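## Task

Take the orange cap off its marker while leaving the second marker's cap fully seated. Every marker and cap must finish resting on the desk, not held up only by the robot. Release everything and move the hands away at the end. The robot must not tip over or be left leaning.

## Robot and tools

Robot: a two-wheeled cart (no sideways motion) carrying a pan/tilt head camera and two five-joint arms, left_arm and right_arm, each ending in a gripper with one fixed jaw and one swinging jaw. Cameras: head_camera, left_wrist_camera, right_wrist_camera.

Base frame: origin on the floor midway between the drive wheels, x forward, y left, z up, metres. The cart spans x -0.35 to 0.07 and is 0.53 wide. Arm pan axes stand at x -0.060, y +0.155 (left) and -0.155 (right); shoulders sit 0.89 m high. A fixed-jaw tip reaches about 0.44 m horizontally from its pan axis and not below about 0.55 m above the floor. left_hand and right_hand in results are the fixed-jaw tip positions in the base frame; a held object sits on the swinging-jaw side of that point. Hand axes: z along the fingers, y from swinging jaw toward fixed jaw. base_odometry is the base frame as it was at scene start, from wheel counts only (slip is counted as motion); heading is in radians, positive left, -3.142 to 3.142.

execute_actions: arguments actions (a list holding one action, or empty to just observe) and cameras (list of camera names, or ["all"]/null for all, [] for none). An action may contain base, joints, or both, started together. base holds exactly one relative command: {"translate_m": d}, straight travel from the current position, forward positive, -1.4 to 1.4 m; or {"rotate_rad": d}, turn in place, counter-clockwise positive, -3.2 to 3.2. joints is a single dictionary covering both arms and the head, keyed by joint name, each value an absolute target angle in radians (not an offset). Ranges: head_pan_rad -3.2 to 3.2 (0 ahead, positive left); head_tilt_rad -0.76 to 1.45 (positive looks down); for each arm prefix left_arm_ / right_arm_: shoulder_pan_rad -1.919 to 1.919, shoulder_lift_rad -1.745 to 1.745, elbow_flex_rad -1.69 to 1.58, wrist_flex_rad -1.658 to 1.658, wrist_roll_rad -2.743 to 2.841, gripper_rad 0 to 1.919. An out-of-range value or unknown key rejects the whole call with no motion. Joints you omit may keep driving toward earlier targets.

Joint meaning: shoulder_pan 0 points the left arm left and the right arm right; positive is clockwise seen from above; straight ahead is +1.571 (left) and -1.571 (right). With lift, elbow and wrist flex at 0 the upper arm is near vertical (tilted 0.24 outward) and forearm and fingers are horizontal; positive values bend downward, and their sum gives how far the fingers point below horizontal (1.571 = vertical down, needing the forearm no more than 0.08 above horizontal). wrist_roll -1.522: jaws close across the arm's plane, fixed jaw on the left looking outward; 1.619: fixed jaw on the right; 0.049: jaws close within the plane. Keep the fixed jaw on the left with level fingers over furniture, since the hand body then bulges upward, not down. Gripper angle to tip opening: 0 gives 0.003 m, 0.3 gives 0.026, 0.6 gives 0.049, 1 gives 0.076, 1.919 gives 0.106. Grip by commanding somewhat below the contact angle (strongest about 0.2 below); going lower can trip the jaw. A gripping jaw reads off_target; done means empty or barely pressing.

Stowed arm: shoulder_pan -1.75 (left) or 1.75 (right), shoulder_lift 0.05, elbow_flex 1.35, wrist_flex -1.55, wrist_roll -1.52. Stow in two steps (wrist joints first, then the rest) when nothing loose is near; leaving stow, do not move the wrists first. Turning in place with arms stowed needs 0.44 m clear radius; turning or reversing right next to the desk can hook the cart and topple it.

Results: joint_positions, base_odometry, hand positions, images listed in the pictures line order. base_status/joint_status: done (for the base, wheels turned the commanded amount), off_target (resting short, maybe still pushing: load sag, obstruction, or tripped motor), time_out (target dropped, holds position). "joint command not followed" with a cause means a self/arm-to-arm clearance check blocked that arm's targets (the gripper still moves); such targets may be retried each action until changed. on_its_own describes uncommanded motion. MOTOR HOT warns at 55 °C; OVER-TEMPERATURE FAULT means a stop at 70 °C, with limit_stop_at_motor_heat on affected keys; resend targets afterwards.

Sag: loaded or extended joints settle below target; add the observed error against gravity next time. Reported hand positions can be off by a few centimetres. A joint held more than about 0.30 from its target for about 2 s trips to 20 % torque; reset by waiting until it settles, then commanding 0.2 rad past the reading away from the offending target (or 0.04 past a range end; a jaw uses its end). Payload about 0.4 kg at full reach, 0.7 kg within 0.28 m, 1 kg with both hands close in. The robot holds its last command while you compose replies.

wait: seconds 0 to 10, returns state and images. zoom_image: camera plus region [x0, y0, x1, y1] in pixels of that camera's latest image, at most 504 by 504. read_manual: section "licences". finished_scene: scene = the current scene number; ends it irreversibly and reports success. A reply without a tool call ends the run.

Avoid: hard pushes or pulls (pulling things in front tips the robot most easily), arms or hands striking or pressing each other, dropping or flinging items, knocking things off the desk.

Each tool is called after ">>>" as name([rows], argument=value, ...), one row to a line, values as JSON.

## Session

>>> execute_actions(actions=[])

Scene clock: 0.00 s.
base_odometry: x=+0.000 y=+0.000 heading=+0.000 (m, m, rad; odometry frame)
base_status: not commanded
joint_positions: head_pan_rad=+0.034 head_tilt_rad=+0.019 left_arm_shoulder_pan_rad=-1.744 left_arm_shoulder_lift_rad=+0.067 left_arm_elbow_flex_rad=+1.395 left_arm_wrist_flex_rad=-1.504 left_arm_wrist_roll_rad=-1.501 left_arm_gripper_rad=+1.920 right_arm_shoulder_pan_rad=+1.759 right_arm_shoulder_lift_rad=+0.073 right_arm_elbow_flex_rad=+1.356 right_arm_wrist_flex_rad=-1.639 right_arm_wrist_roll_rad=-1.493 right_arm_gripper_rad=+1.920
joint_status: not commanded
left_hand: x=-0.3011 y=+0.1051 z=+0.8772 quat_wxyz=(-0.055, -0.689, -0.067, +0.720) (m; base frame)
right_hand: x=-0.3049 y=-0.1161 z=+0.9044 quat_wxyz=(-0.085, +0.627, -0.050, -0.773) (m; base frame)
pictures: head_camera, left_wrist_camera, right_wrist_camera
Images, in order (width x height): head_camera 644x476, left_wrist_camera 644x476, right_wrist_camera 644x476.

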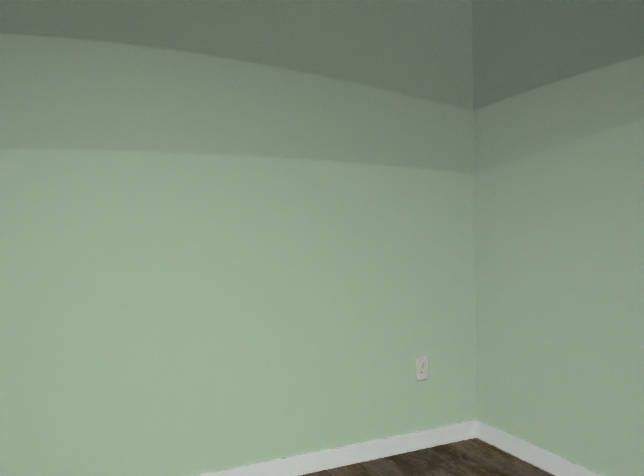

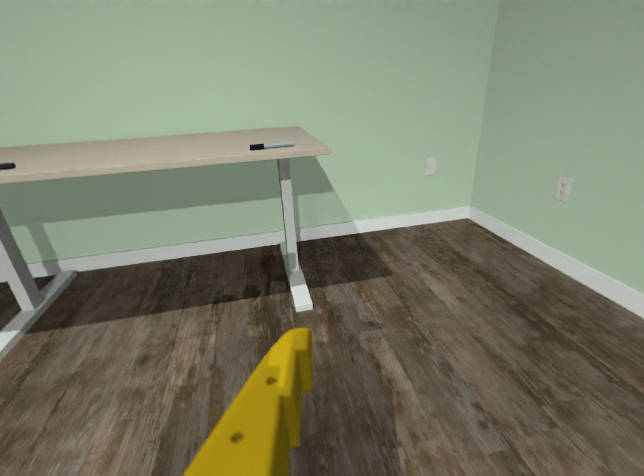

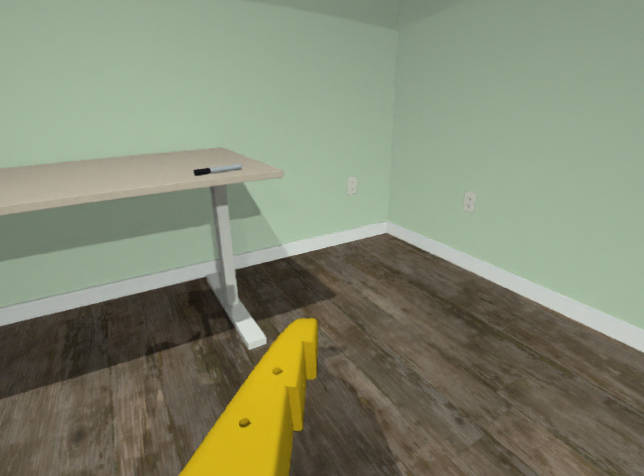

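Desk is behind. Look with the head.

>>> execute_actions([
  {"joints":{"head_pan_rad":3.1,"head_tilt_rad":0.3}},
], cameras=["head_camera"])

Scene clock: 3.07 s.
base_odometry: x=+0.000 y=+0.000 heading=+0.000 (m, m, rad; odometry frame)
base_status: not commanded
joint_positions: head_pan_rad=+3.090 head_tilt_rad=+0.293 left_arm_shoulder_pan_rad=-1.744 left_arm_shoulder_lift_rad=+0.067 left_arm_elbow_flex_rad=+1.395 left_arm_wrist_flex_rad=-1.504 left_arm_wrist_roll_rad=-1.501 left_arm_gripper_rad=+1.920 right_arm_shoulder_pan_rad=+1.759 right_arm_shoulder_lift_rad=+0.073 right_arm_elbow_flex_rad=+1.356 right_arm_wrist_flex_rad=-1.639 right_arm_wrist_roll_rad=-1.493 right_arm_gripper_rad=+1.920
joint_status: all done
left_hand: x=-0.3011 y=+0.1051 z=+0.8772 quat_wxyz=(-0.055, -0.689, -0.067, +0.720) (m; base frame)
right_hand: x=-0.3049 y=-0.1161 z=+0.9044 quat_wxyz=(-0.085, +0.627, -0.050, -0.773) (m; base frame)
pictures: head_camera
Images, in order (width x height): head_camera 644x476.

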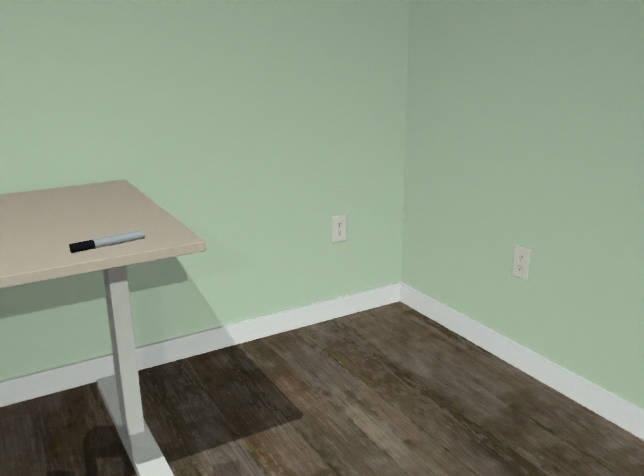

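>>> execute_actions([
  {"joints":{"head_pan_rad":-2.5,"head_tilt_rad":0.35}},
], cameras=["head_camera"])

Scene clock: 7.87 s.
base_odometry: x=+0.000 y=+0.000 heading=+0.000 (m, m, rad; odometry frame)
base_status: not commanded
joint_positions: head_pan_rad=-2.490 head_tilt_rad=+0.343 left_arm_shoulder_pan_rad=-1.744 left_arm_shoulder_lift_rad=+0.067 left_arm_elbow_flex_rad=+1.395 left_arm_wrist_flex_rad=-1.504 left_arm_wrist_roll_rad=-1.501 left_arm_gripper_rad=+1.920 right_arm_shoulder_pan_rad=+1.759 right_arm_shoulder_lift_rad=+0.073 right_arm_elbow_flex_rad=+1.356 right_arm_wrist_flex_rad=-1.639 right_arm_wrist_roll_rad=-1.493 right_arm_gripper_rad=+1.920
joint_status: all done
left_hand: x=-0.3011 y=+0.1051 z=+0.8772 quat_wxyz=(-0.055, -0.689, -0.067, +0.720) (m; base frame)
right_hand: x=-0.3049 y=-0.1161 z=+0.9044 quat_wxyz=(-0.085, +0.627, -0.050, -0.773) (m; base frame)
pictures: head_camera
Images, in order (width x height): head_camera 644x476.

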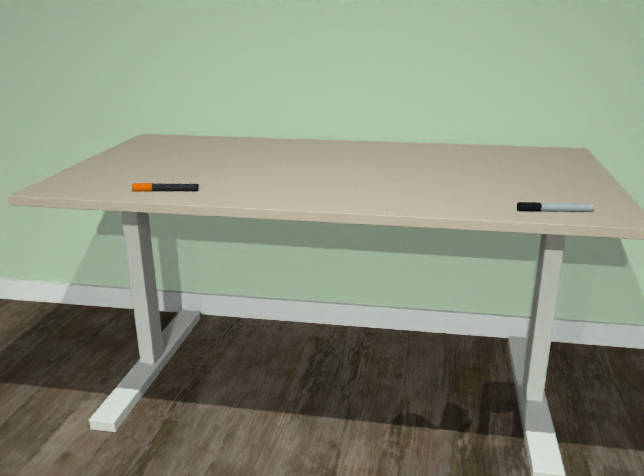

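>>> execute_actions([
  {"base":{"rotate_rad":-2.3},"joints":{"head_pan_rad":0,"head_tilt_rad":0.35}},
], cameras=["head_camera"])

Scene clock: 12.07 s.
base_odometry: x=-0.001 y=+0.000 heading=-2.299 (m, m, rad; odometry frame)
base_status: done
joint_positions: head_pan_rad=-0.010 head_tilt_rad=+0.343 left_arm_shoulder_pan_rad=-1.744 left_arm_shoulder_lift_rad=+0.067 left_arm_elbow_flex_rad=+1.395 left_arm_wrist_flex_rad=-1.504 left_arm_wrist_roll_rad=-1.501 left_arm_gripper_rad=+1.920 right_arm_shoulder_pan_rad=+1.759 right_arm_shoulder_lift_rad=+0.073 right_arm_elbow_flex_rad=+1.356 right_arm_wrist_flex_rad=-1.639 right_arm_wrist_roll_rad=-1.493 right_arm_gripper_rad=+1.920
joint_status: all done
left_hand: x=-0.3011 y=+0.1051 z=+0.8772 quat_wxyz=(-0.055, -0.689, -0.067, +0.720) (m; base frame)
right_hand: x=-0.3049 y=-0.1161 z=+0.9044 quat_wxyz=(-0.085, +0.627, -0.050, -0.773) (m; base frame)
pictures: head_camera
Images, in order (width x height): head_camera 644x476.

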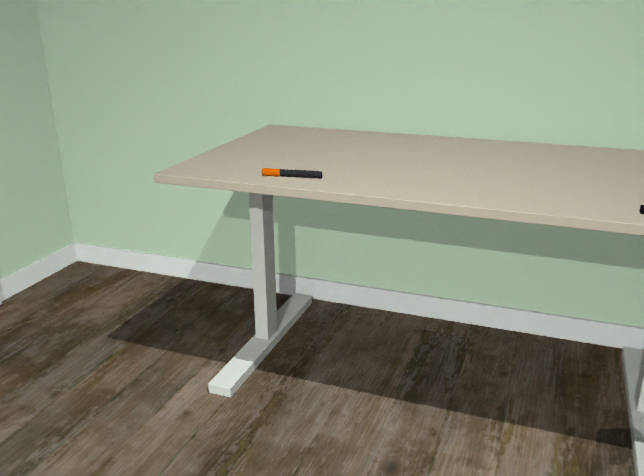

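>>> execute_actions([
  {"base":{"rotate_rad":0.5}},
], cameras=[])

>>> execute_actions([
  {"base":{"translate_m":0.85}},
], cameras=[])

>>> execute_actions([
  {"base":{"rotate_rad":-0.83},"joints":{"head_tilt_rad":0.5}},
], cameras=["head_camera"])

Scene clock: 13.93 s.
base_odometry: x=-0.001 y=-0.001 heading=-1.800 (m, m, rad; odometry frame)
base_status: done
joint_positions: head_pan_rad=-0.010 head_tilt_rad=+0.343 left_arm_shoulder_pan_rad=-1.744 left_arm_shoulder_lift_rad=+0.067 left_arm_elbow_flex_rad=+1.395 left_arm_wrist_flex_rad=-1.504 left_arm_wrist_roll_rad=-1.501 left_arm_gripper_rad=+1.920 right_arm_shoulder_pan_rad=+1.759 right_arm_shoulder_lift_rad=+0.073 right_arm_elbow_flex_rad=+1.356 right_arm_wrist_flex_rad=-1.639 right_arm_wrist_roll_rad=-1.493 right_arm_gripper_rad=+1.920
joint_status: not commanded
left_hand: x=-0.3011 y=+0.1051 z=+0.8772 quat_wxyz=(-0.055, -0.689, -0.067, +0.720) (m; base frame)
right_hand: x=-0.3049 y=-0.1161 z=+0.9044 quat_wxyz=(-0.085, +0.627, -0.050, -0.773) (m; base frame)
pictures: none
No camera images: the call's "cameras" was empty. Leave "cameras" out to get every camera's image.

Scene clock: 19.10 s.
base_odometry: x=-0.193 y=-0.829 heading=-1.800 (m, m, rad; odometry frame)
base_status: done
joint_positions: head_pan_rad=-0.010 head_tilt_rad=+0.343 left_arm_shoulder_pan_rad=-1.744 left_arm_shoulder_lift_rad=+0.067 left_arm_elbow_flex_rad=+1.395 left_arm_wrist_flex_rad=-1.504 left_arm_wrist_roll_rad=-1.501 left_arm_gripper_rad=+1.920 right_arm_shoulder_pan_rad=+1.759 right_arm_shoulder_lift_rad=+0.073 right_arm_elbow_flex_rad=+1.356 right_arm_wrist_flex_rad=-1.639 right_arm_wrist_roll_rad=-1.493 right_arm_gripper_rad=+1.920
joint_status: not commanded
left_hand: x=-0.3011 y=+0.1051 z=+0.8772 quat_wxyz=(-0.055, -0.689, -0.067, +0.720) (m; base frame)
right_hand: x=-0.3049 y=-0.1161 z=+0.9044 quat_wxyz=(-0.085, +0.627, -0.050, -0.773) (m; base frame)
pictures: none
No camera images: the call's "cameras" was empty. Leave "cameras" out to get every camera's image.

Scene clock: 20.83 s.
base_odometry: x=-0.192 y=-0.828 heading=-2.629 (m, m, rad; odometry frame)
base_status: done
joint_positions: head_pan_rad=-0.010 head_tilt_rad=+0.494 left_arm_shoulder_pan_rad=-1.744 left_arm_shoulder_lift_rad=+0.067 left_arm_elbow_flex_rad=+1.395 left_arm_wrist_flex_rad=-1.504 left_arm_wrist_roll_rad=-1.501 left_arm_gripper_rad=+1.920 right_arm_shoulder_pan_rad=+1.759 right_arm_shoulder_lift_rad=+0.073 right_arm_elbow_flex_rad=+1.356 right_arm_wrist_flex_rad=-1.639 right_arm_wrist_roll_rad=-1.493 right_arm_gripper_rad=+1.920
joint_status: all done
left_hand: x=-0.3011 y=+0.1051 z=+0.8772 quat_wxyz=(-0.055, -0.689, -0.067, +0.720) (m; base frame)
right_hand: x=-0.3049 y=-0.1161 z=+0.9044 quat_wxyz=(-0.085, +0.627, -0.050, -0.773) (m; base frame)
pictures: head_camera
Images, in order (width x height): head_camera 644x476.

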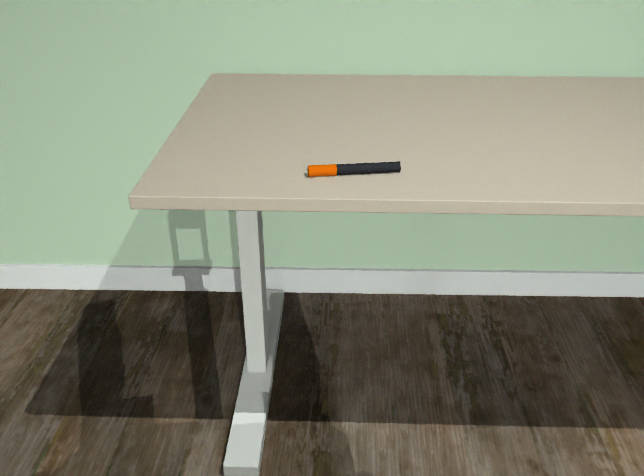

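>>> execute_actions([
  {"base":{"rotate_rad":-0.17},"joints":{"left_arm_shoulder_pan_rad":0,"right_arm_shoulder_pan_rad":0,"left_arm_shoulder_lift_rad":0.4,"right_arm_shoulder_lift_rad":0.4,"left_arm_elbow_flex_rad":-0.32,"right_arm_elbow_flex_rad":-0.32,"left_arm_wrist_flex_rad":0.2,"right_arm_wrist_flex_rad":0.2}},
], cameras=[])

>>> execute_actions([
  {"base":{"translate_m":0.5},"joints":{"left_arm_shoulder_pan_rad":1.7,"right_arm_shoulder_pan_rad":-1.8,"left_arm_wrist_flex_rad":1.05,"right_arm_wrist_flex_rad":1.05,"left_arm_wrist_roll_rad":0.2,"right_arm_wrist_roll_rad":2.83,"left_arm_gripper_rad":0.8,"right_arm_gripper_rad":0.8}},
], cameras=[])

>>> execute_actions([
  {"base":{"rotate_rad":0.2},"joints":{"head_tilt_rad":0.8}},
])

Scene clock: 25.27 s.
base_odometry: x=-0.192 y=-0.828 heading=-2.800 (m, m, rad; odometry frame)
base_status: done
joint_positions: head_pan_rad=-0.010 head_tilt_rad=+0.494 left_arm_shoulder_pan_rad=-0.007 left_arm_shoulder_lift_rad=+0.415 left_arm_elbow_flex_rad=-0.283 left_arm_wrist_flex_rad=+0.199 left_arm_wrist_roll_rad=-1.501 left_arm_gripper_rad=+1.920 right_arm_shoulder_pan_rad=+0.011 right_arm_shoulder_lift_rad=+0.419 right_arm_elbow_flex_rad=-0.276 right_arm_wrist_flex_rad=+0.198 right_arm_wrist_roll_rad=-1.493 right_arm_gripper_rad=+1.920
joint_status: all done
left_hand: x=-0.0705 y=+0.5425 z=+0.9205 quat_wxyz=(+0.414, -0.584, +0.567, +0.408) (m; base frame)
right_hand: x=-0.0564 y=-0.5422 z=+0.9174 quat_wxyz=(+0.400, +0.572, +0.583, -0.416) (m; base frame)
pictures: none
No camera images: the call's "cameras" was empty. Leave "cameras" out to get every camera's image.

Scene clock: 29.37 s.
base_odometry: x=-0.663 y=-0.995 heading=-2.800 (m, m, rad; odometry frame)
base_status: done
joint_positions: head_pan_rad=-0.010 head_tilt_rad=+0.494 left_arm_shoulder_pan_rad=+1.692 left_arm_shoulder_lift_rad=+0.415 left_arm_elbow_flex_rad=-0.288 left_arm_wrist_flex_rad=+1.046 left_arm_wrist_roll_rad=+0.192 left_arm_gripper_rad=+0.810 right_arm_shoulder_pan_rad=-1.790 right_arm_shoulder_lift_rad=+0.419 right_arm_elbow_flex_rad=-0.282 right_arm_wrist_flex_rad=+1.047 right_arm_wrist_roll_rad=+2.819 right_arm_gripper_rad=+0.809
joint_status: all done
left_hand: x=+0.2285 y=+0.1182 z=+0.8227 quat_wxyz=(+0.120, -0.701, +0.686, -0.157) (m; base frame)
right_hand: x=+0.2370 y=-0.0917 z=+0.8265 quat_wxyz=(-0.091, -0.744, -0.639, -0.170) (m; base frame)
pictures: none
No camera images: the call's "cameras" was empty. Leave "cameras" out to get every camera's image.

Scene clock: 30.33 s.
base_odometry: x=-0.664 y=-0.995 heading=-2.601 (m, m, rad; odometry frame)
base_status: done
joint_positions: head_pan_rad=-0.010 head_tilt_rad=+0.795 left_arm_shoulder_pan_rad=+1.695 left_arm_shoulder_lift_rad=+0.415 left_arm_elbow_flex_rad=-0.288 left_arm_wrist_flex_rad=+1.046 left_arm_wrist_roll_rad=+0.192 left_arm_gripper_rad=+0.810 right_arm_shoulder_pan_rad=-1.790 right_arm_shoulder_lift_rad=+0.419 right_arm_elbow_flex_rad=-0.282 right_arm_wrist_flex_rad=+1.047 right_arm_wrist_roll_rad=+2.819 right_arm_gripper_rad=+0.809
joint_status: all done
left_hand: x=+0.2284 y=+0.1173 z=+0.8227 quat_wxyz=(+0.120, -0.700, +0.687, -0.157) (m; base frame)
right_hand: x=+0.2370 y=-0.0917 z=+0.8265 quat_wxyz=(-0.091, -0.744, -0.639, -0.170) (m; base frame)
pictures: head_camera, left_wrist_camera, right_wrist_camera
Images, in order (width x height): head_camera 644x476, left_wrist_camera 644x476, right_wrist_camera 644x476.

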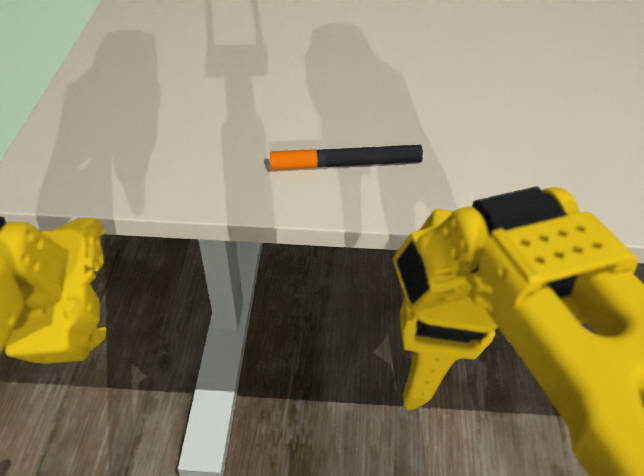

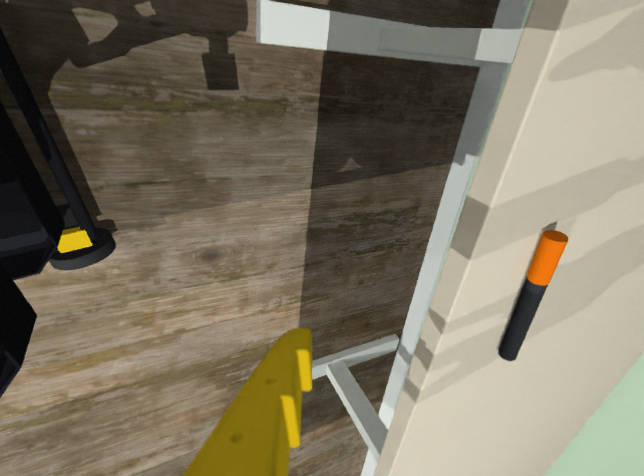

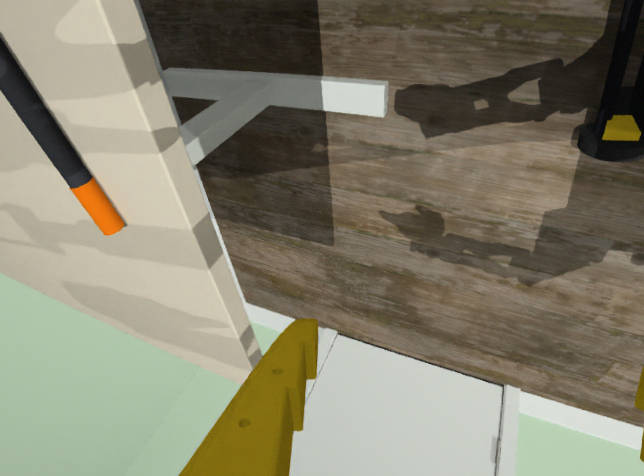

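>>> execute_actions([
  {"base":{"translate_m":0.27},"joints":{"head_tilt_rad":1.05}},
])

Scene clock: 32.87 s.
base_odometry: x=-0.895 y=-1.135 heading=-2.599 (m, m, rad; odometry frame)
base_status: done
joint_positions: head_pan_rad=-0.010 head_tilt_rad=+1.045 left_arm_shoulder_pan_rad=+1.695 left_arm_shoulder_lift_rad=+0.415 left_arm_elbow_flex_rad=-0.288 left_arm_wrist_flex_rad=+1.046 left_arm_wrist_roll_rad=+0.192 left_arm_gripper_rad=+0.810 right_arm_shoulder_pan_rad=-1.790 right_arm_shoulder_lift_rad=+0.419 right_arm_elbow_flex_rad=-0.282 right_arm_wrist_flex_rad=+1.047 right_arm_wrist_roll_rad=+2.819 right_arm_gripper_rad=+0.809
joint_status: all done
left_hand: x=+0.2284 y=+0.1173 z=+0.8227 quat_wxyz=(+0.120, -0.700, +0.687, -0.157) (m; base frame)
right_hand: x=+0.2370 y=-0.0917 z=+0.8265 quat_wxyz=(-0.091, -0.744, -0.639, -0.170) (m; base frame)
pictures: head_camera, left_wrist_camera, right_wrist_camera
Images, in order (width x height): head_camera 644x476, left_wrist_camera 644x476, right_wrist_camera 644x476.

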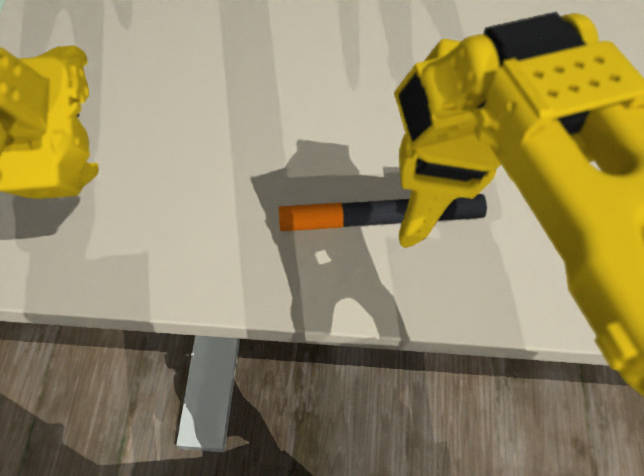

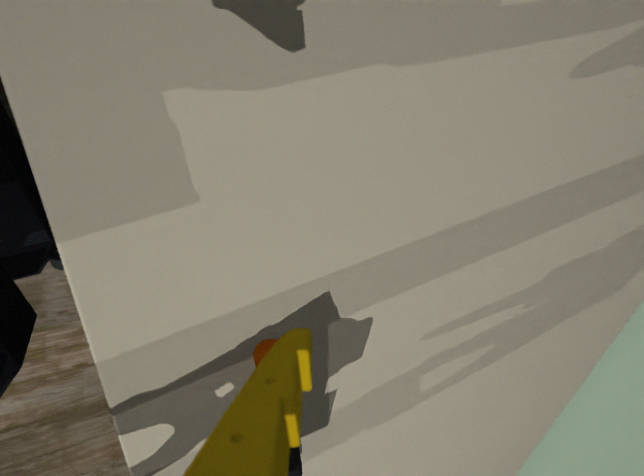

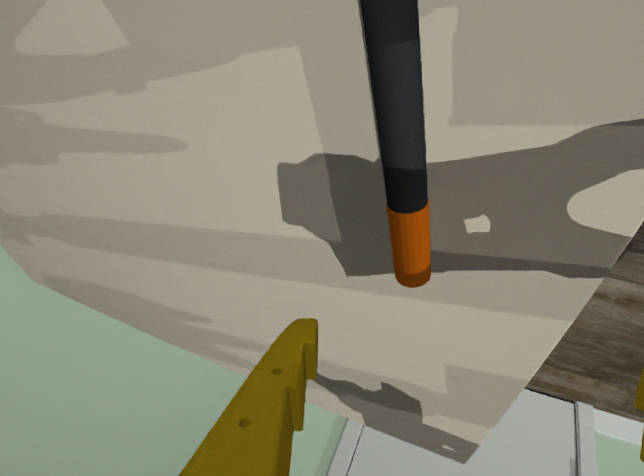

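>>> execute_actions([
  {"base":{"rotate_rad":0.25}},
], cameras=[])

>>> execute_actions([
  {"base":{"translate_m":-0.3},"joints":{"left_arm_shoulder_pan_rad":1.88,"right_arm_shoulder_pan_rad":-1.9,"left_arm_wrist_roll_rad":0.4}},
], cameras=[])

>>> execute_actions([
  {"base":{"rotate_rad":-0.25}},
], cameras=[])

>>> execute_actions([
  {"base":{"translate_m":0.29}},
])

Scene clock: 35.67 s.
base_odometry: x=-0.895 y=-1.135 heading=-2.350 (m, m, rad; odometry frame)
base_status: done
joint_positions: head_pan_rad=-0.010 head_tilt_rad=+1.045 left_arm_shoulder_pan_rad=+1.695 left_arm_shoulder_lift_rad=+0.415 left_arm_elbow_flex_rad=-0.288 left_arm_wrist_flex_rad=+1.046 left_arm_wrist_roll_rad=+0.192 left_arm_gripper_rad=+0.810 right_arm_shoulder_pan_rad=-1.790 right_arm_shoulder_lift_rad=+0.419 right_arm_elbow_flex_rad=-0.282 right_arm_wrist_flex_rad=+1.047 right_arm_wrist_roll_rad=+2.819 right_arm_gripper_rad=+0.809
joint_status: not commanded
left_hand: x=+0.2284 y=+0.1173 z=+0.8227 quat_wxyz=(+0.120, -0.700, +0.687, -0.157) (m; base frame)
right_hand: x=+0.2370 y=-0.0917 z=+0.8265 quat_wxyz=(-0.091, -0.744, -0.639, -0.170) (m; base frame)
pictures: none
No camera images: the call's "cameras" was empty. Leave "cameras" out to get every camera's image.

Scene clock: 38.03 s.
base_odometry: x=-0.685 y=-0.921 heading=-2.348 (m, m, rad; odometry frame)
base_status: done
joint_positions: head_pan_rad=-0.010 head_tilt_rad=+1.045 left_arm_shoulder_pan_rad=+1.873 left_arm_shoulder_lift_rad=+0.415 left_arm_elbow_flex_rad=-0.288 left_arm_wrist_flex_rad=+1.046 left_arm_wrist_roll_rad=+0.393 left_arm_gripper_rad=+0.810 right_arm_shoulder_pan_rad=-1.890 right_arm_shoulder_lift_rad=+0.419 right_arm_elbow_flex_rad=-0.282 right_arm_wrist_flex_rad=+1.047 right_arm_wrist_roll_rad=+2.819 right_arm_gripper_rad=+0.809
joint_status: all done
left_hand: x=+0.2171 y=+0.0653 z=+0.8228 quat_wxyz=(+0.088, -0.708, +0.679, -0.177) (m; base frame)
right_hand: x=+0.2292 y=-0.0624 z=+0.8265 quat_wxyz=(-0.082, -0.712, -0.676, -0.174) (m; base frame)
pictures: none
No camera images: the call's "cameras" was empty. Leave "cameras" out to get every camera's image.

Scene clock: 39.03 s.
base_odometry: x=-0.684 y=-0.920 heading=-2.596 (m, m, rad; odometry frame)
base_status: done
joint_positions: head_pan_rad=-0.010 head_tilt_rad=+1.045 left_arm_shoulder_pan_rad=+1.873 left_arm_shoulder_lift_rad=+0.415 left_arm_elbow_flex_rad=-0.288 left_arm_wrist_flex_rad=+1.046 left_arm_wrist_roll_rad=+0.393 left_arm_gripper_rad=+0.810 right_arm_shoulder_pan_rad=-1.891 right_arm_shoulder_lift_rad=+0.419 right_arm_elbow_flex_rad=-0.282 right_arm_wrist_flex_rad=+1.047 right_arm_wrist_roll_rad=+2.819 right_arm_gripper_rad=+0.809
joint_status: not commanded
left_hand: x=+0.2171 y=+0.0653 z=+0.8228 quat_wxyz=(+0.088, -0.708, +0.679, -0.177) (m; base frame)
right_hand: x=+0.2291 y=-0.0620 z=+0.8265 quat_wxyz=(-0.082, -0.711, -0.676, -0.174) (m; base frame)
pictures: none
No camera images: the call's "cameras" was empty. Leave "cameras" out to get every camera's image.

Scene clock: 41.40 s.
base_odometry: x=-0.933 y=-1.070 heading=-2.599 (m, m, rad; odometry frame)
base_status: done
joint_positions: head_pan_rad=-0.010 head_tilt_rad=+1.045 left_arm_shoulder_pan_rad=+1.873 left_arm_shoulder_lift_rad=+0.415 left_arm_elbow_flex_rad=-0.288 left_arm_wrist_flex_rad=+1.046 left_arm_wrist_roll_rad=+0.393 left_arm_gripper_rad=+0.810 right_arm_shoulder_pan_rad=-1.891 right_arm_shoulder_lift_rad=+0.419 right_arm_elbow_flex_rad=-0.282 right_arm_wrist_flex_rad=+1.047 right_arm_wrist_roll_rad=+2.819 right_arm_gripper_rad=+0.809
joint_status: not commanded
left_hand: x=+0.2171 y=+0.0653 z=+0.8228 quat_wxyz=(+0.088, -0.708, +0.679, -0.177) (m; base frame)
right_hand: x=+0.2291 y=-0.0620 z=+0.8265 quat_wxyz=(-0.082, -0.711, -0.676, -0.174) (m; base frame)
pictures: head_camera, left_wrist_camera, right_wrist_camera
Images, in order (width x height): head_camera 644x476, left_wrist_camera 644x476, right_wrist_camera 644x476.

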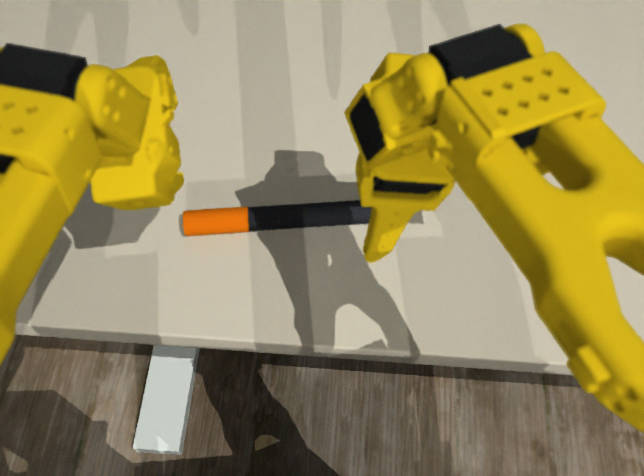

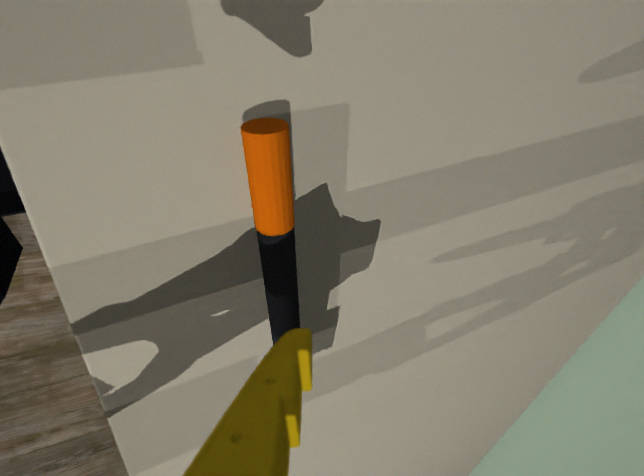

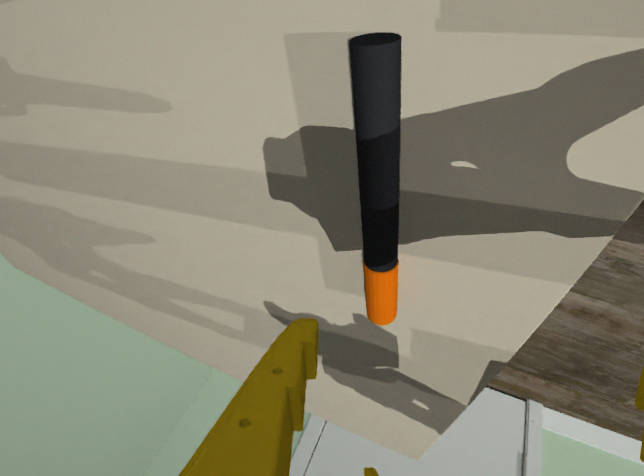

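>>> execute_actions([
  {"joints":{"left_arm_shoulder_lift_rad":0.55,"right_arm_shoulder_lift_rad":0.55,"left_arm_wrist_flex_rad":0.95,"right_arm_wrist_flex_rad":0.95}},
])

Scene clock: 44.73 s.
base_odometry: x=-0.933 y=-1.070 heading=-2.599 (m, m, rad; odometry frame)
base_status: not commanded
joint_positions: head_pan_rad=-0.010 head_tilt_rad=+1.045 left_arm_shoulder_pan_rad=+1.873 left_arm_shoulder_lift_rad=+0.566 left_arm_elbow_flex_rad=-0.289 left_arm_wrist_flex_rad=+0.960 left_arm_wrist_roll_rad=+0.393 left_arm_gripper_rad=+0.810 right_arm_shoulder_pan_rad=-1.891 right_arm_shoulder_lift_rad=+0.567 right_arm_elbow_flex_rad=-0.284 right_arm_wrist_flex_rad=+0.958 right_arm_wrist_roll_rad=+2.819 right_arm_gripper_rad=+0.809
joint_status: all done
left_hand: x=+0.2172 y=+0.0653 z=+0.7882 quat_wxyz=(+0.074, -0.712, +0.682, -0.149) (m; base frame)
right_hand: x=+0.2298 y=-0.0617 z=+0.7917 quat_wxyz=(-0.070, -0.715, -0.680, -0.148) (m; base frame)
pictures: head_camera, left_wrist_camera, right_wrist_camera
Images, in order (width x height): head_camera 644x476, left_wrist_camera 644x476, right_wrist_camera 644x476.

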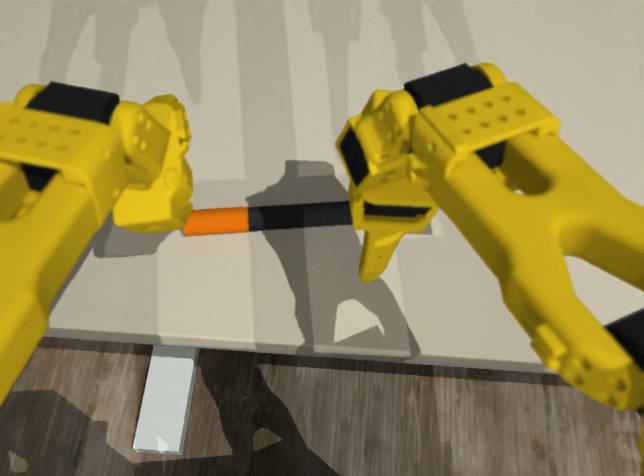

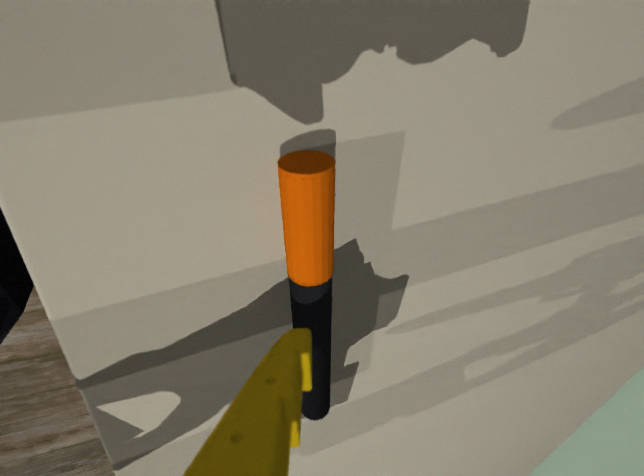

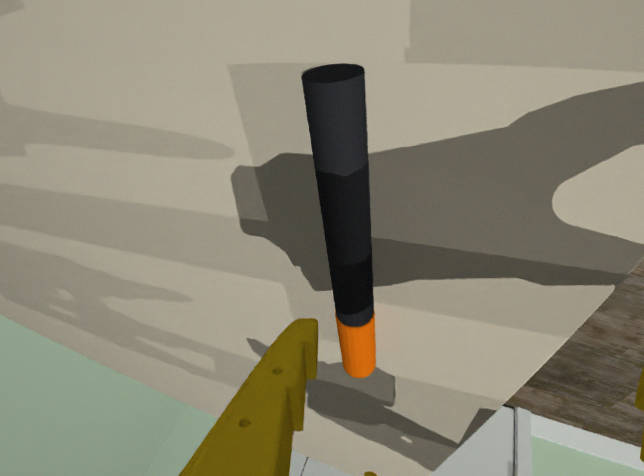

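>>> execute_actions([
  {"joints":{"left_arm_shoulder_lift_rad":0.62,"right_arm_shoulder_lift_rad":0.66,"left_arm_wrist_flex_rad":0.97,"right_arm_wrist_flex_rad":0.88}},
])

Scene clock: 46.10 s.
base_odometry: x=-0.933 y=-1.070 heading=-2.599 (m, m, rad; odometry frame)
base_status: not commanded
joint_positions: head_pan_rad=-0.010 head_tilt_rad=+1.045 left_arm_shoulder_pan_rad=+1.873 left_arm_shoulder_lift_rad=+0.635 left_arm_elbow_flex_rad=-0.291 left_arm_wrist_flex_rad=+0.966 left_arm_wrist_roll_rad=+0.393 left_arm_gripper_rad=+0.810 right_arm_shoulder_pan_rad=-1.891 right_arm_shoulder_lift_rad=+0.678 right_arm_elbow_flex_rad=-0.285 right_arm_wrist_flex_rad=+0.889 right_arm_wrist_roll_rad=+2.819 right_arm_gripper_rad=+0.809
joint_status: all done
left_hand: x=+0.2090 y=+0.0678 z=+0.7705 quat_wxyz=(+0.058, -0.716, +0.686, -0.116) (m; base frame)
right_hand: x=+0.2279 y=-0.0624 z=+0.7656 quat_wxyz=(-0.061, -0.717, -0.682, -0.131) (m; base frame)
pictures: head_camera, left_wrist_camera, right_wrist_camera
Images, in order (width x height): head_camera 644x476, left_wrist_camera 644x476, right_wrist_camera 644x476.

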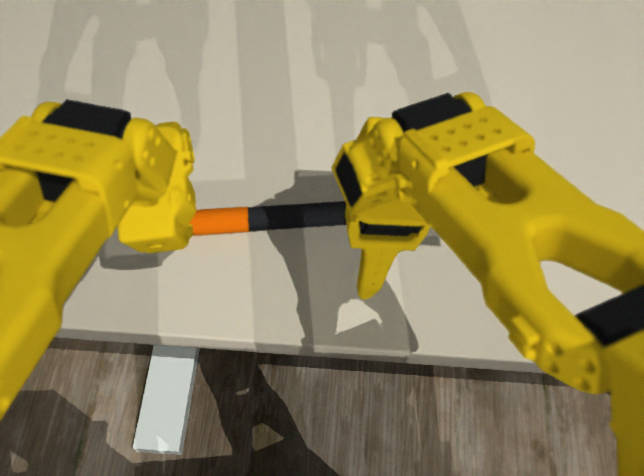

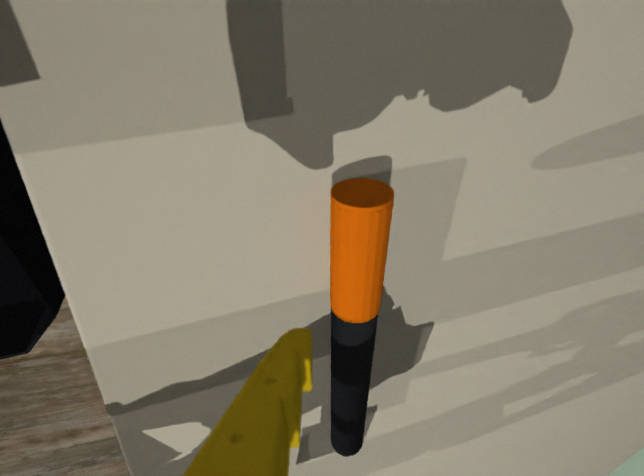

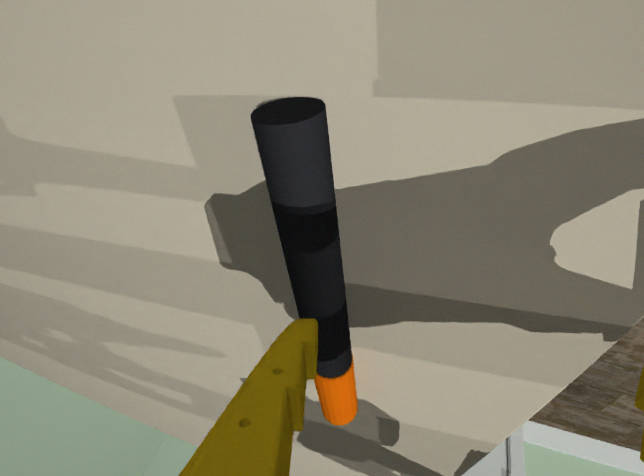

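>>> execute_actions([
  {"joints":{"left_arm_shoulder_pan_rad":1.78,"left_arm_wrist_roll_rad":0.3,"right_arm_shoulder_lift_rad":0.72,"right_arm_wrist_flex_rad":0.72}},
])

Scene clock: 47.23 s.
base_odometry: x=-0.933 y=-1.070 heading=-2.599 (m, m, rad; odometry frame)
base_status: not commanded
joint_positions: head_pan_rad=-0.010 head_tilt_rad=+1.045 left_arm_shoulder_pan_rad=+1.788 left_arm_shoulder_lift_rad=+0.635 left_arm_elbow_flex_rad=-0.291 left_arm_wrist_flex_rad=+0.966 left_arm_wrist_roll_rad=+0.307 left_arm_gripper_rad=+0.810 right_arm_shoulder_pan_rad=-1.891 right_arm_shoulder_lift_rad=+0.738 right_arm_elbow_flex_rad=-0.285 right_arm_wrist_flex_rad=+0.731 right_arm_wrist_roll_rad=+2.819 right_arm_gripper_rad=+0.809
joint_status: all done
left_hand: x=+0.2154 y=+0.0919 z=+0.7704 quat_wxyz=(+0.068, -0.716, +0.686, -0.111) (m; base frame)
right_hand: x=+0.2427 y=-0.0574 z=+0.7584 quat_wxyz=(-0.082, -0.711, -0.676, -0.174) (m; base frame)
pictures: head_camera, left_wrist_camera, right_wrist_camera
Images, in order (width x height): head_camera 644x476, left_wrist_camera 644x476, right_wrist_camera 644x476.

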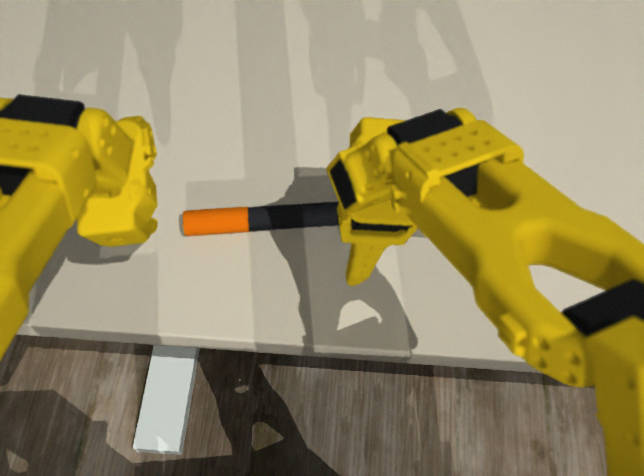

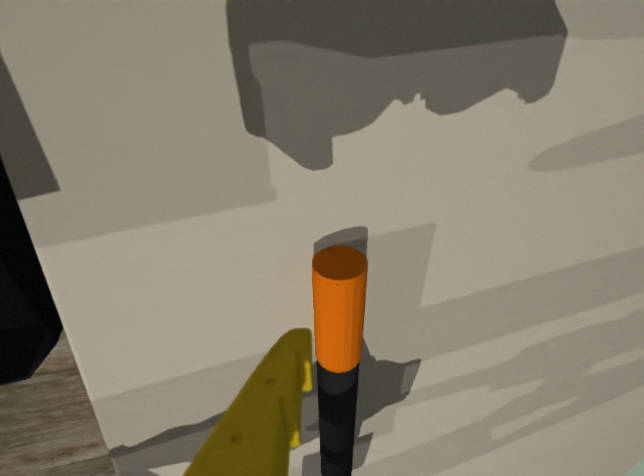

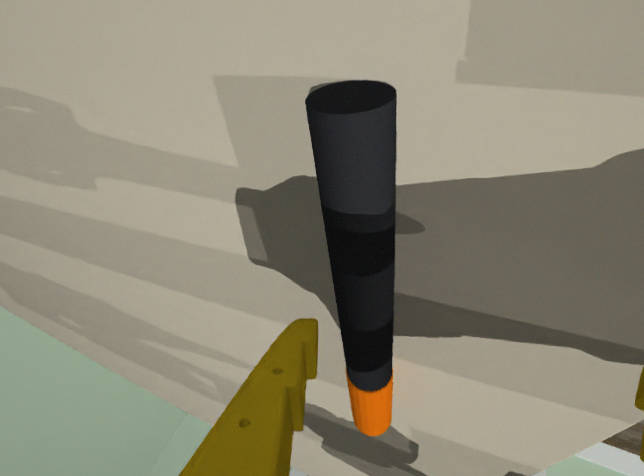

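>>> execute_actions([
  {"joints":{"left_arm_shoulder_lift_rad":0.68,"left_arm_wrist_flex_rad":0.9,"right_arm_shoulder_lift_rad":0.75,"right_arm_gripper_rad":0.1}},
])

Scene clock: 49.10 s.
base_odometry: x=-0.933 y=-1.070 heading=-2.599 (m, m, rad; odometry frame)
base_status: not commanded
joint_positions: head_pan_rad=-0.010 head_tilt_rad=+1.045 left_arm_shoulder_pan_rad=+1.788 left_arm_shoulder_lift_rad=+0.696 left_arm_elbow_flex_rad=-0.291 left_arm_wrist_flex_rad=+0.909 left_arm_wrist_roll_rad=+0.307 left_arm_gripper_rad=+0.810 right_arm_shoulder_pan_rad=-1.891 right_arm_shoulder_lift_rad=+0.768 right_arm_elbow_flex_rad=-0.285 right_arm_wrist_flex_rad=+0.731 right_arm_wrist_roll_rad=+2.819 right_arm_gripper_rad=+0.110
joint_status: all done
left_hand: x=+0.2163 y=+0.0917 z=+0.7568 quat_wxyz=(+0.067, -0.716, +0.686, -0.109) (m; base frame)
right_hand: x=+0.2386 y=-0.0588 z=+0.7497 quat_wxyz=(-0.076, -0.713, -0.678, -0.161) (m; base frame)
pictures: head_camera, left_wrist_camera, right_wrist_camera
Images, in order (width x height): head_camera 644x476, left_wrist_camera 644x476, right_wrist_camera 644x476.

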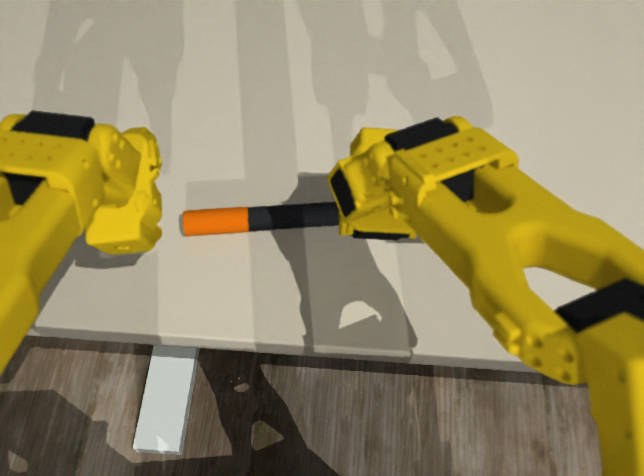

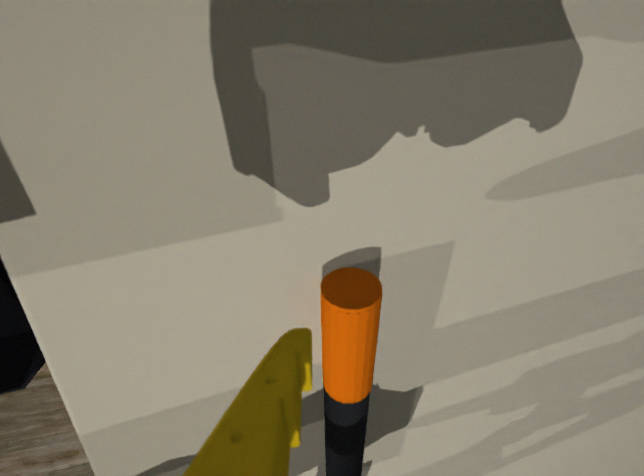

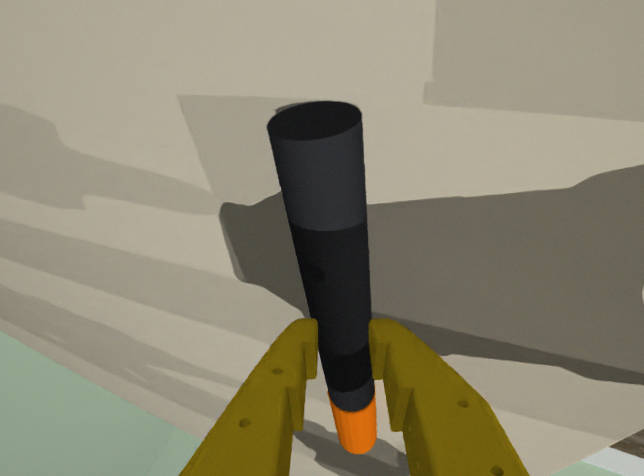

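>>> execute_actions([
  {"joints":{"right_arm_gripper_rad":0.8}},
], cameras=[])

>>> execute_actions([
  {"joints":{"left_arm_shoulder_lift_rad":0.8,"left_arm_wrist_flex_rad":0.8,"right_arm_shoulder_lift_rad":0.88,"right_arm_wrist_flex_rad":0.6}},
])

Scene clock: 50.53 s.
base_odometry: x=-0.933 y=-1.070 heading=-2.599 (m, m, rad; odometry frame)
base_status: not commanded
joint_positions: head_pan_rad=-0.010 head_tilt_rad=+1.045 left_arm_shoulder_pan_rad=+1.788 left_arm_shoulder_lift_rad=+0.696 left_arm_elbow_flex_rad=-0.291 left_arm_wrist_flex_rad=+0.909 left_arm_wrist_roll_rad=+0.307 left_arm_gripper_rad=+0.810 right_arm_shoulder_pan_rad=-1.891 right_arm_shoulder_lift_rad=+0.768 right_arm_elbow_flex_rad=-0.285 right_arm_wrist_flex_rad=+0.731 right_arm_wrist_roll_rad=+2.819 right_arm_gripper_rad=+0.790
joint_status: all done
left_hand: x=+0.2163 y=+0.0917 z=+0.7568 quat_wxyz=(+0.067, -0.716, +0.686, -0.109) (m; base frame)
right_hand: x=+0.2386 y=-0.0588 z=+0.7497 quat_wxyz=(-0.076, -0.713, -0.678, -0.161) (m; base frame)
pictures: none
No camera images: the call's "cameras" was empty. Leave "cameras" out to get every camera's image.

Scene clock: 51.30 s.
base_odometry: x=-0.933 y=-1.070 heading=-2.599 (m, m, rad; odometry frame)
base_status: not commanded
joint_positions: head_pan_rad=-0.010 head_tilt_rad=+1.045 left_arm_shoulder_pan_rad=+1.788 left_arm_shoulder_lift_rad=+0.816 left_arm_elbow_flex_rad=-0.291 left_arm_wrist_flex_rad=+0.809 left_arm_wrist_roll_rad=+0.307 left_arm_gripper_rad=+0.810 right_arm_shoulder_pan_rad=-1.891 right_arm_shoulder_lift_rad=+0.870 right_arm_elbow_flex_rad=-0.310 right_arm_wrist_flex_rad=+0.613 right_arm_wrist_roll_rad=+2.819 right_arm_gripper_rad=+0.795
joint_status: all done
left_hand: x=+0.2140 y=+0.0922 z=+0.7298 quat_wxyz=(+0.061, -0.717, +0.687, -0.101) (m; base frame)
right_hand: x=+0.2453 y=-0.0566 z=+0.7330 quat_wxyz=(-0.084, -0.710, -0.675, -0.179) (m; base frame)
pictures: head_camera, left_wrist_camera, right_wrist_camera
Images, in order (width x height): head_camera 644x476, left_wrist_camera 644x476, right_wrist_camera 644x476.

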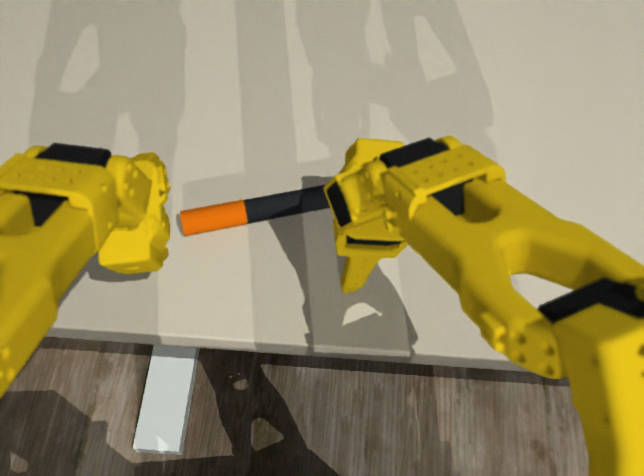

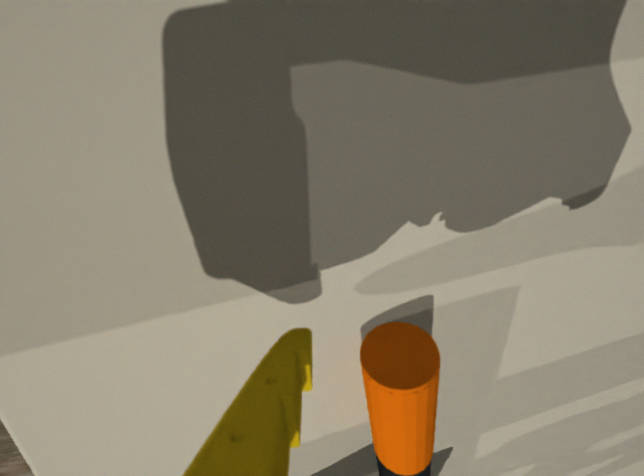

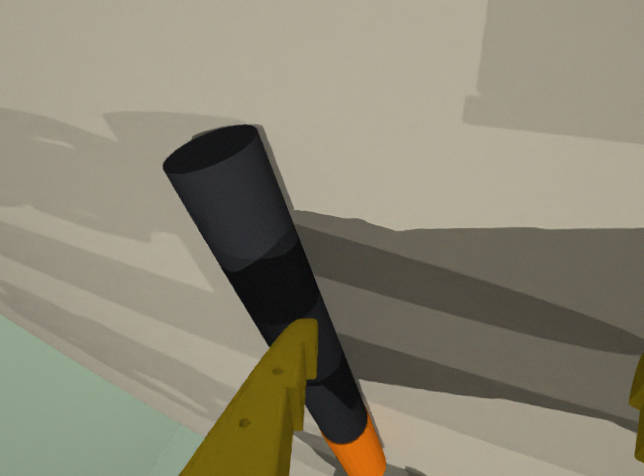

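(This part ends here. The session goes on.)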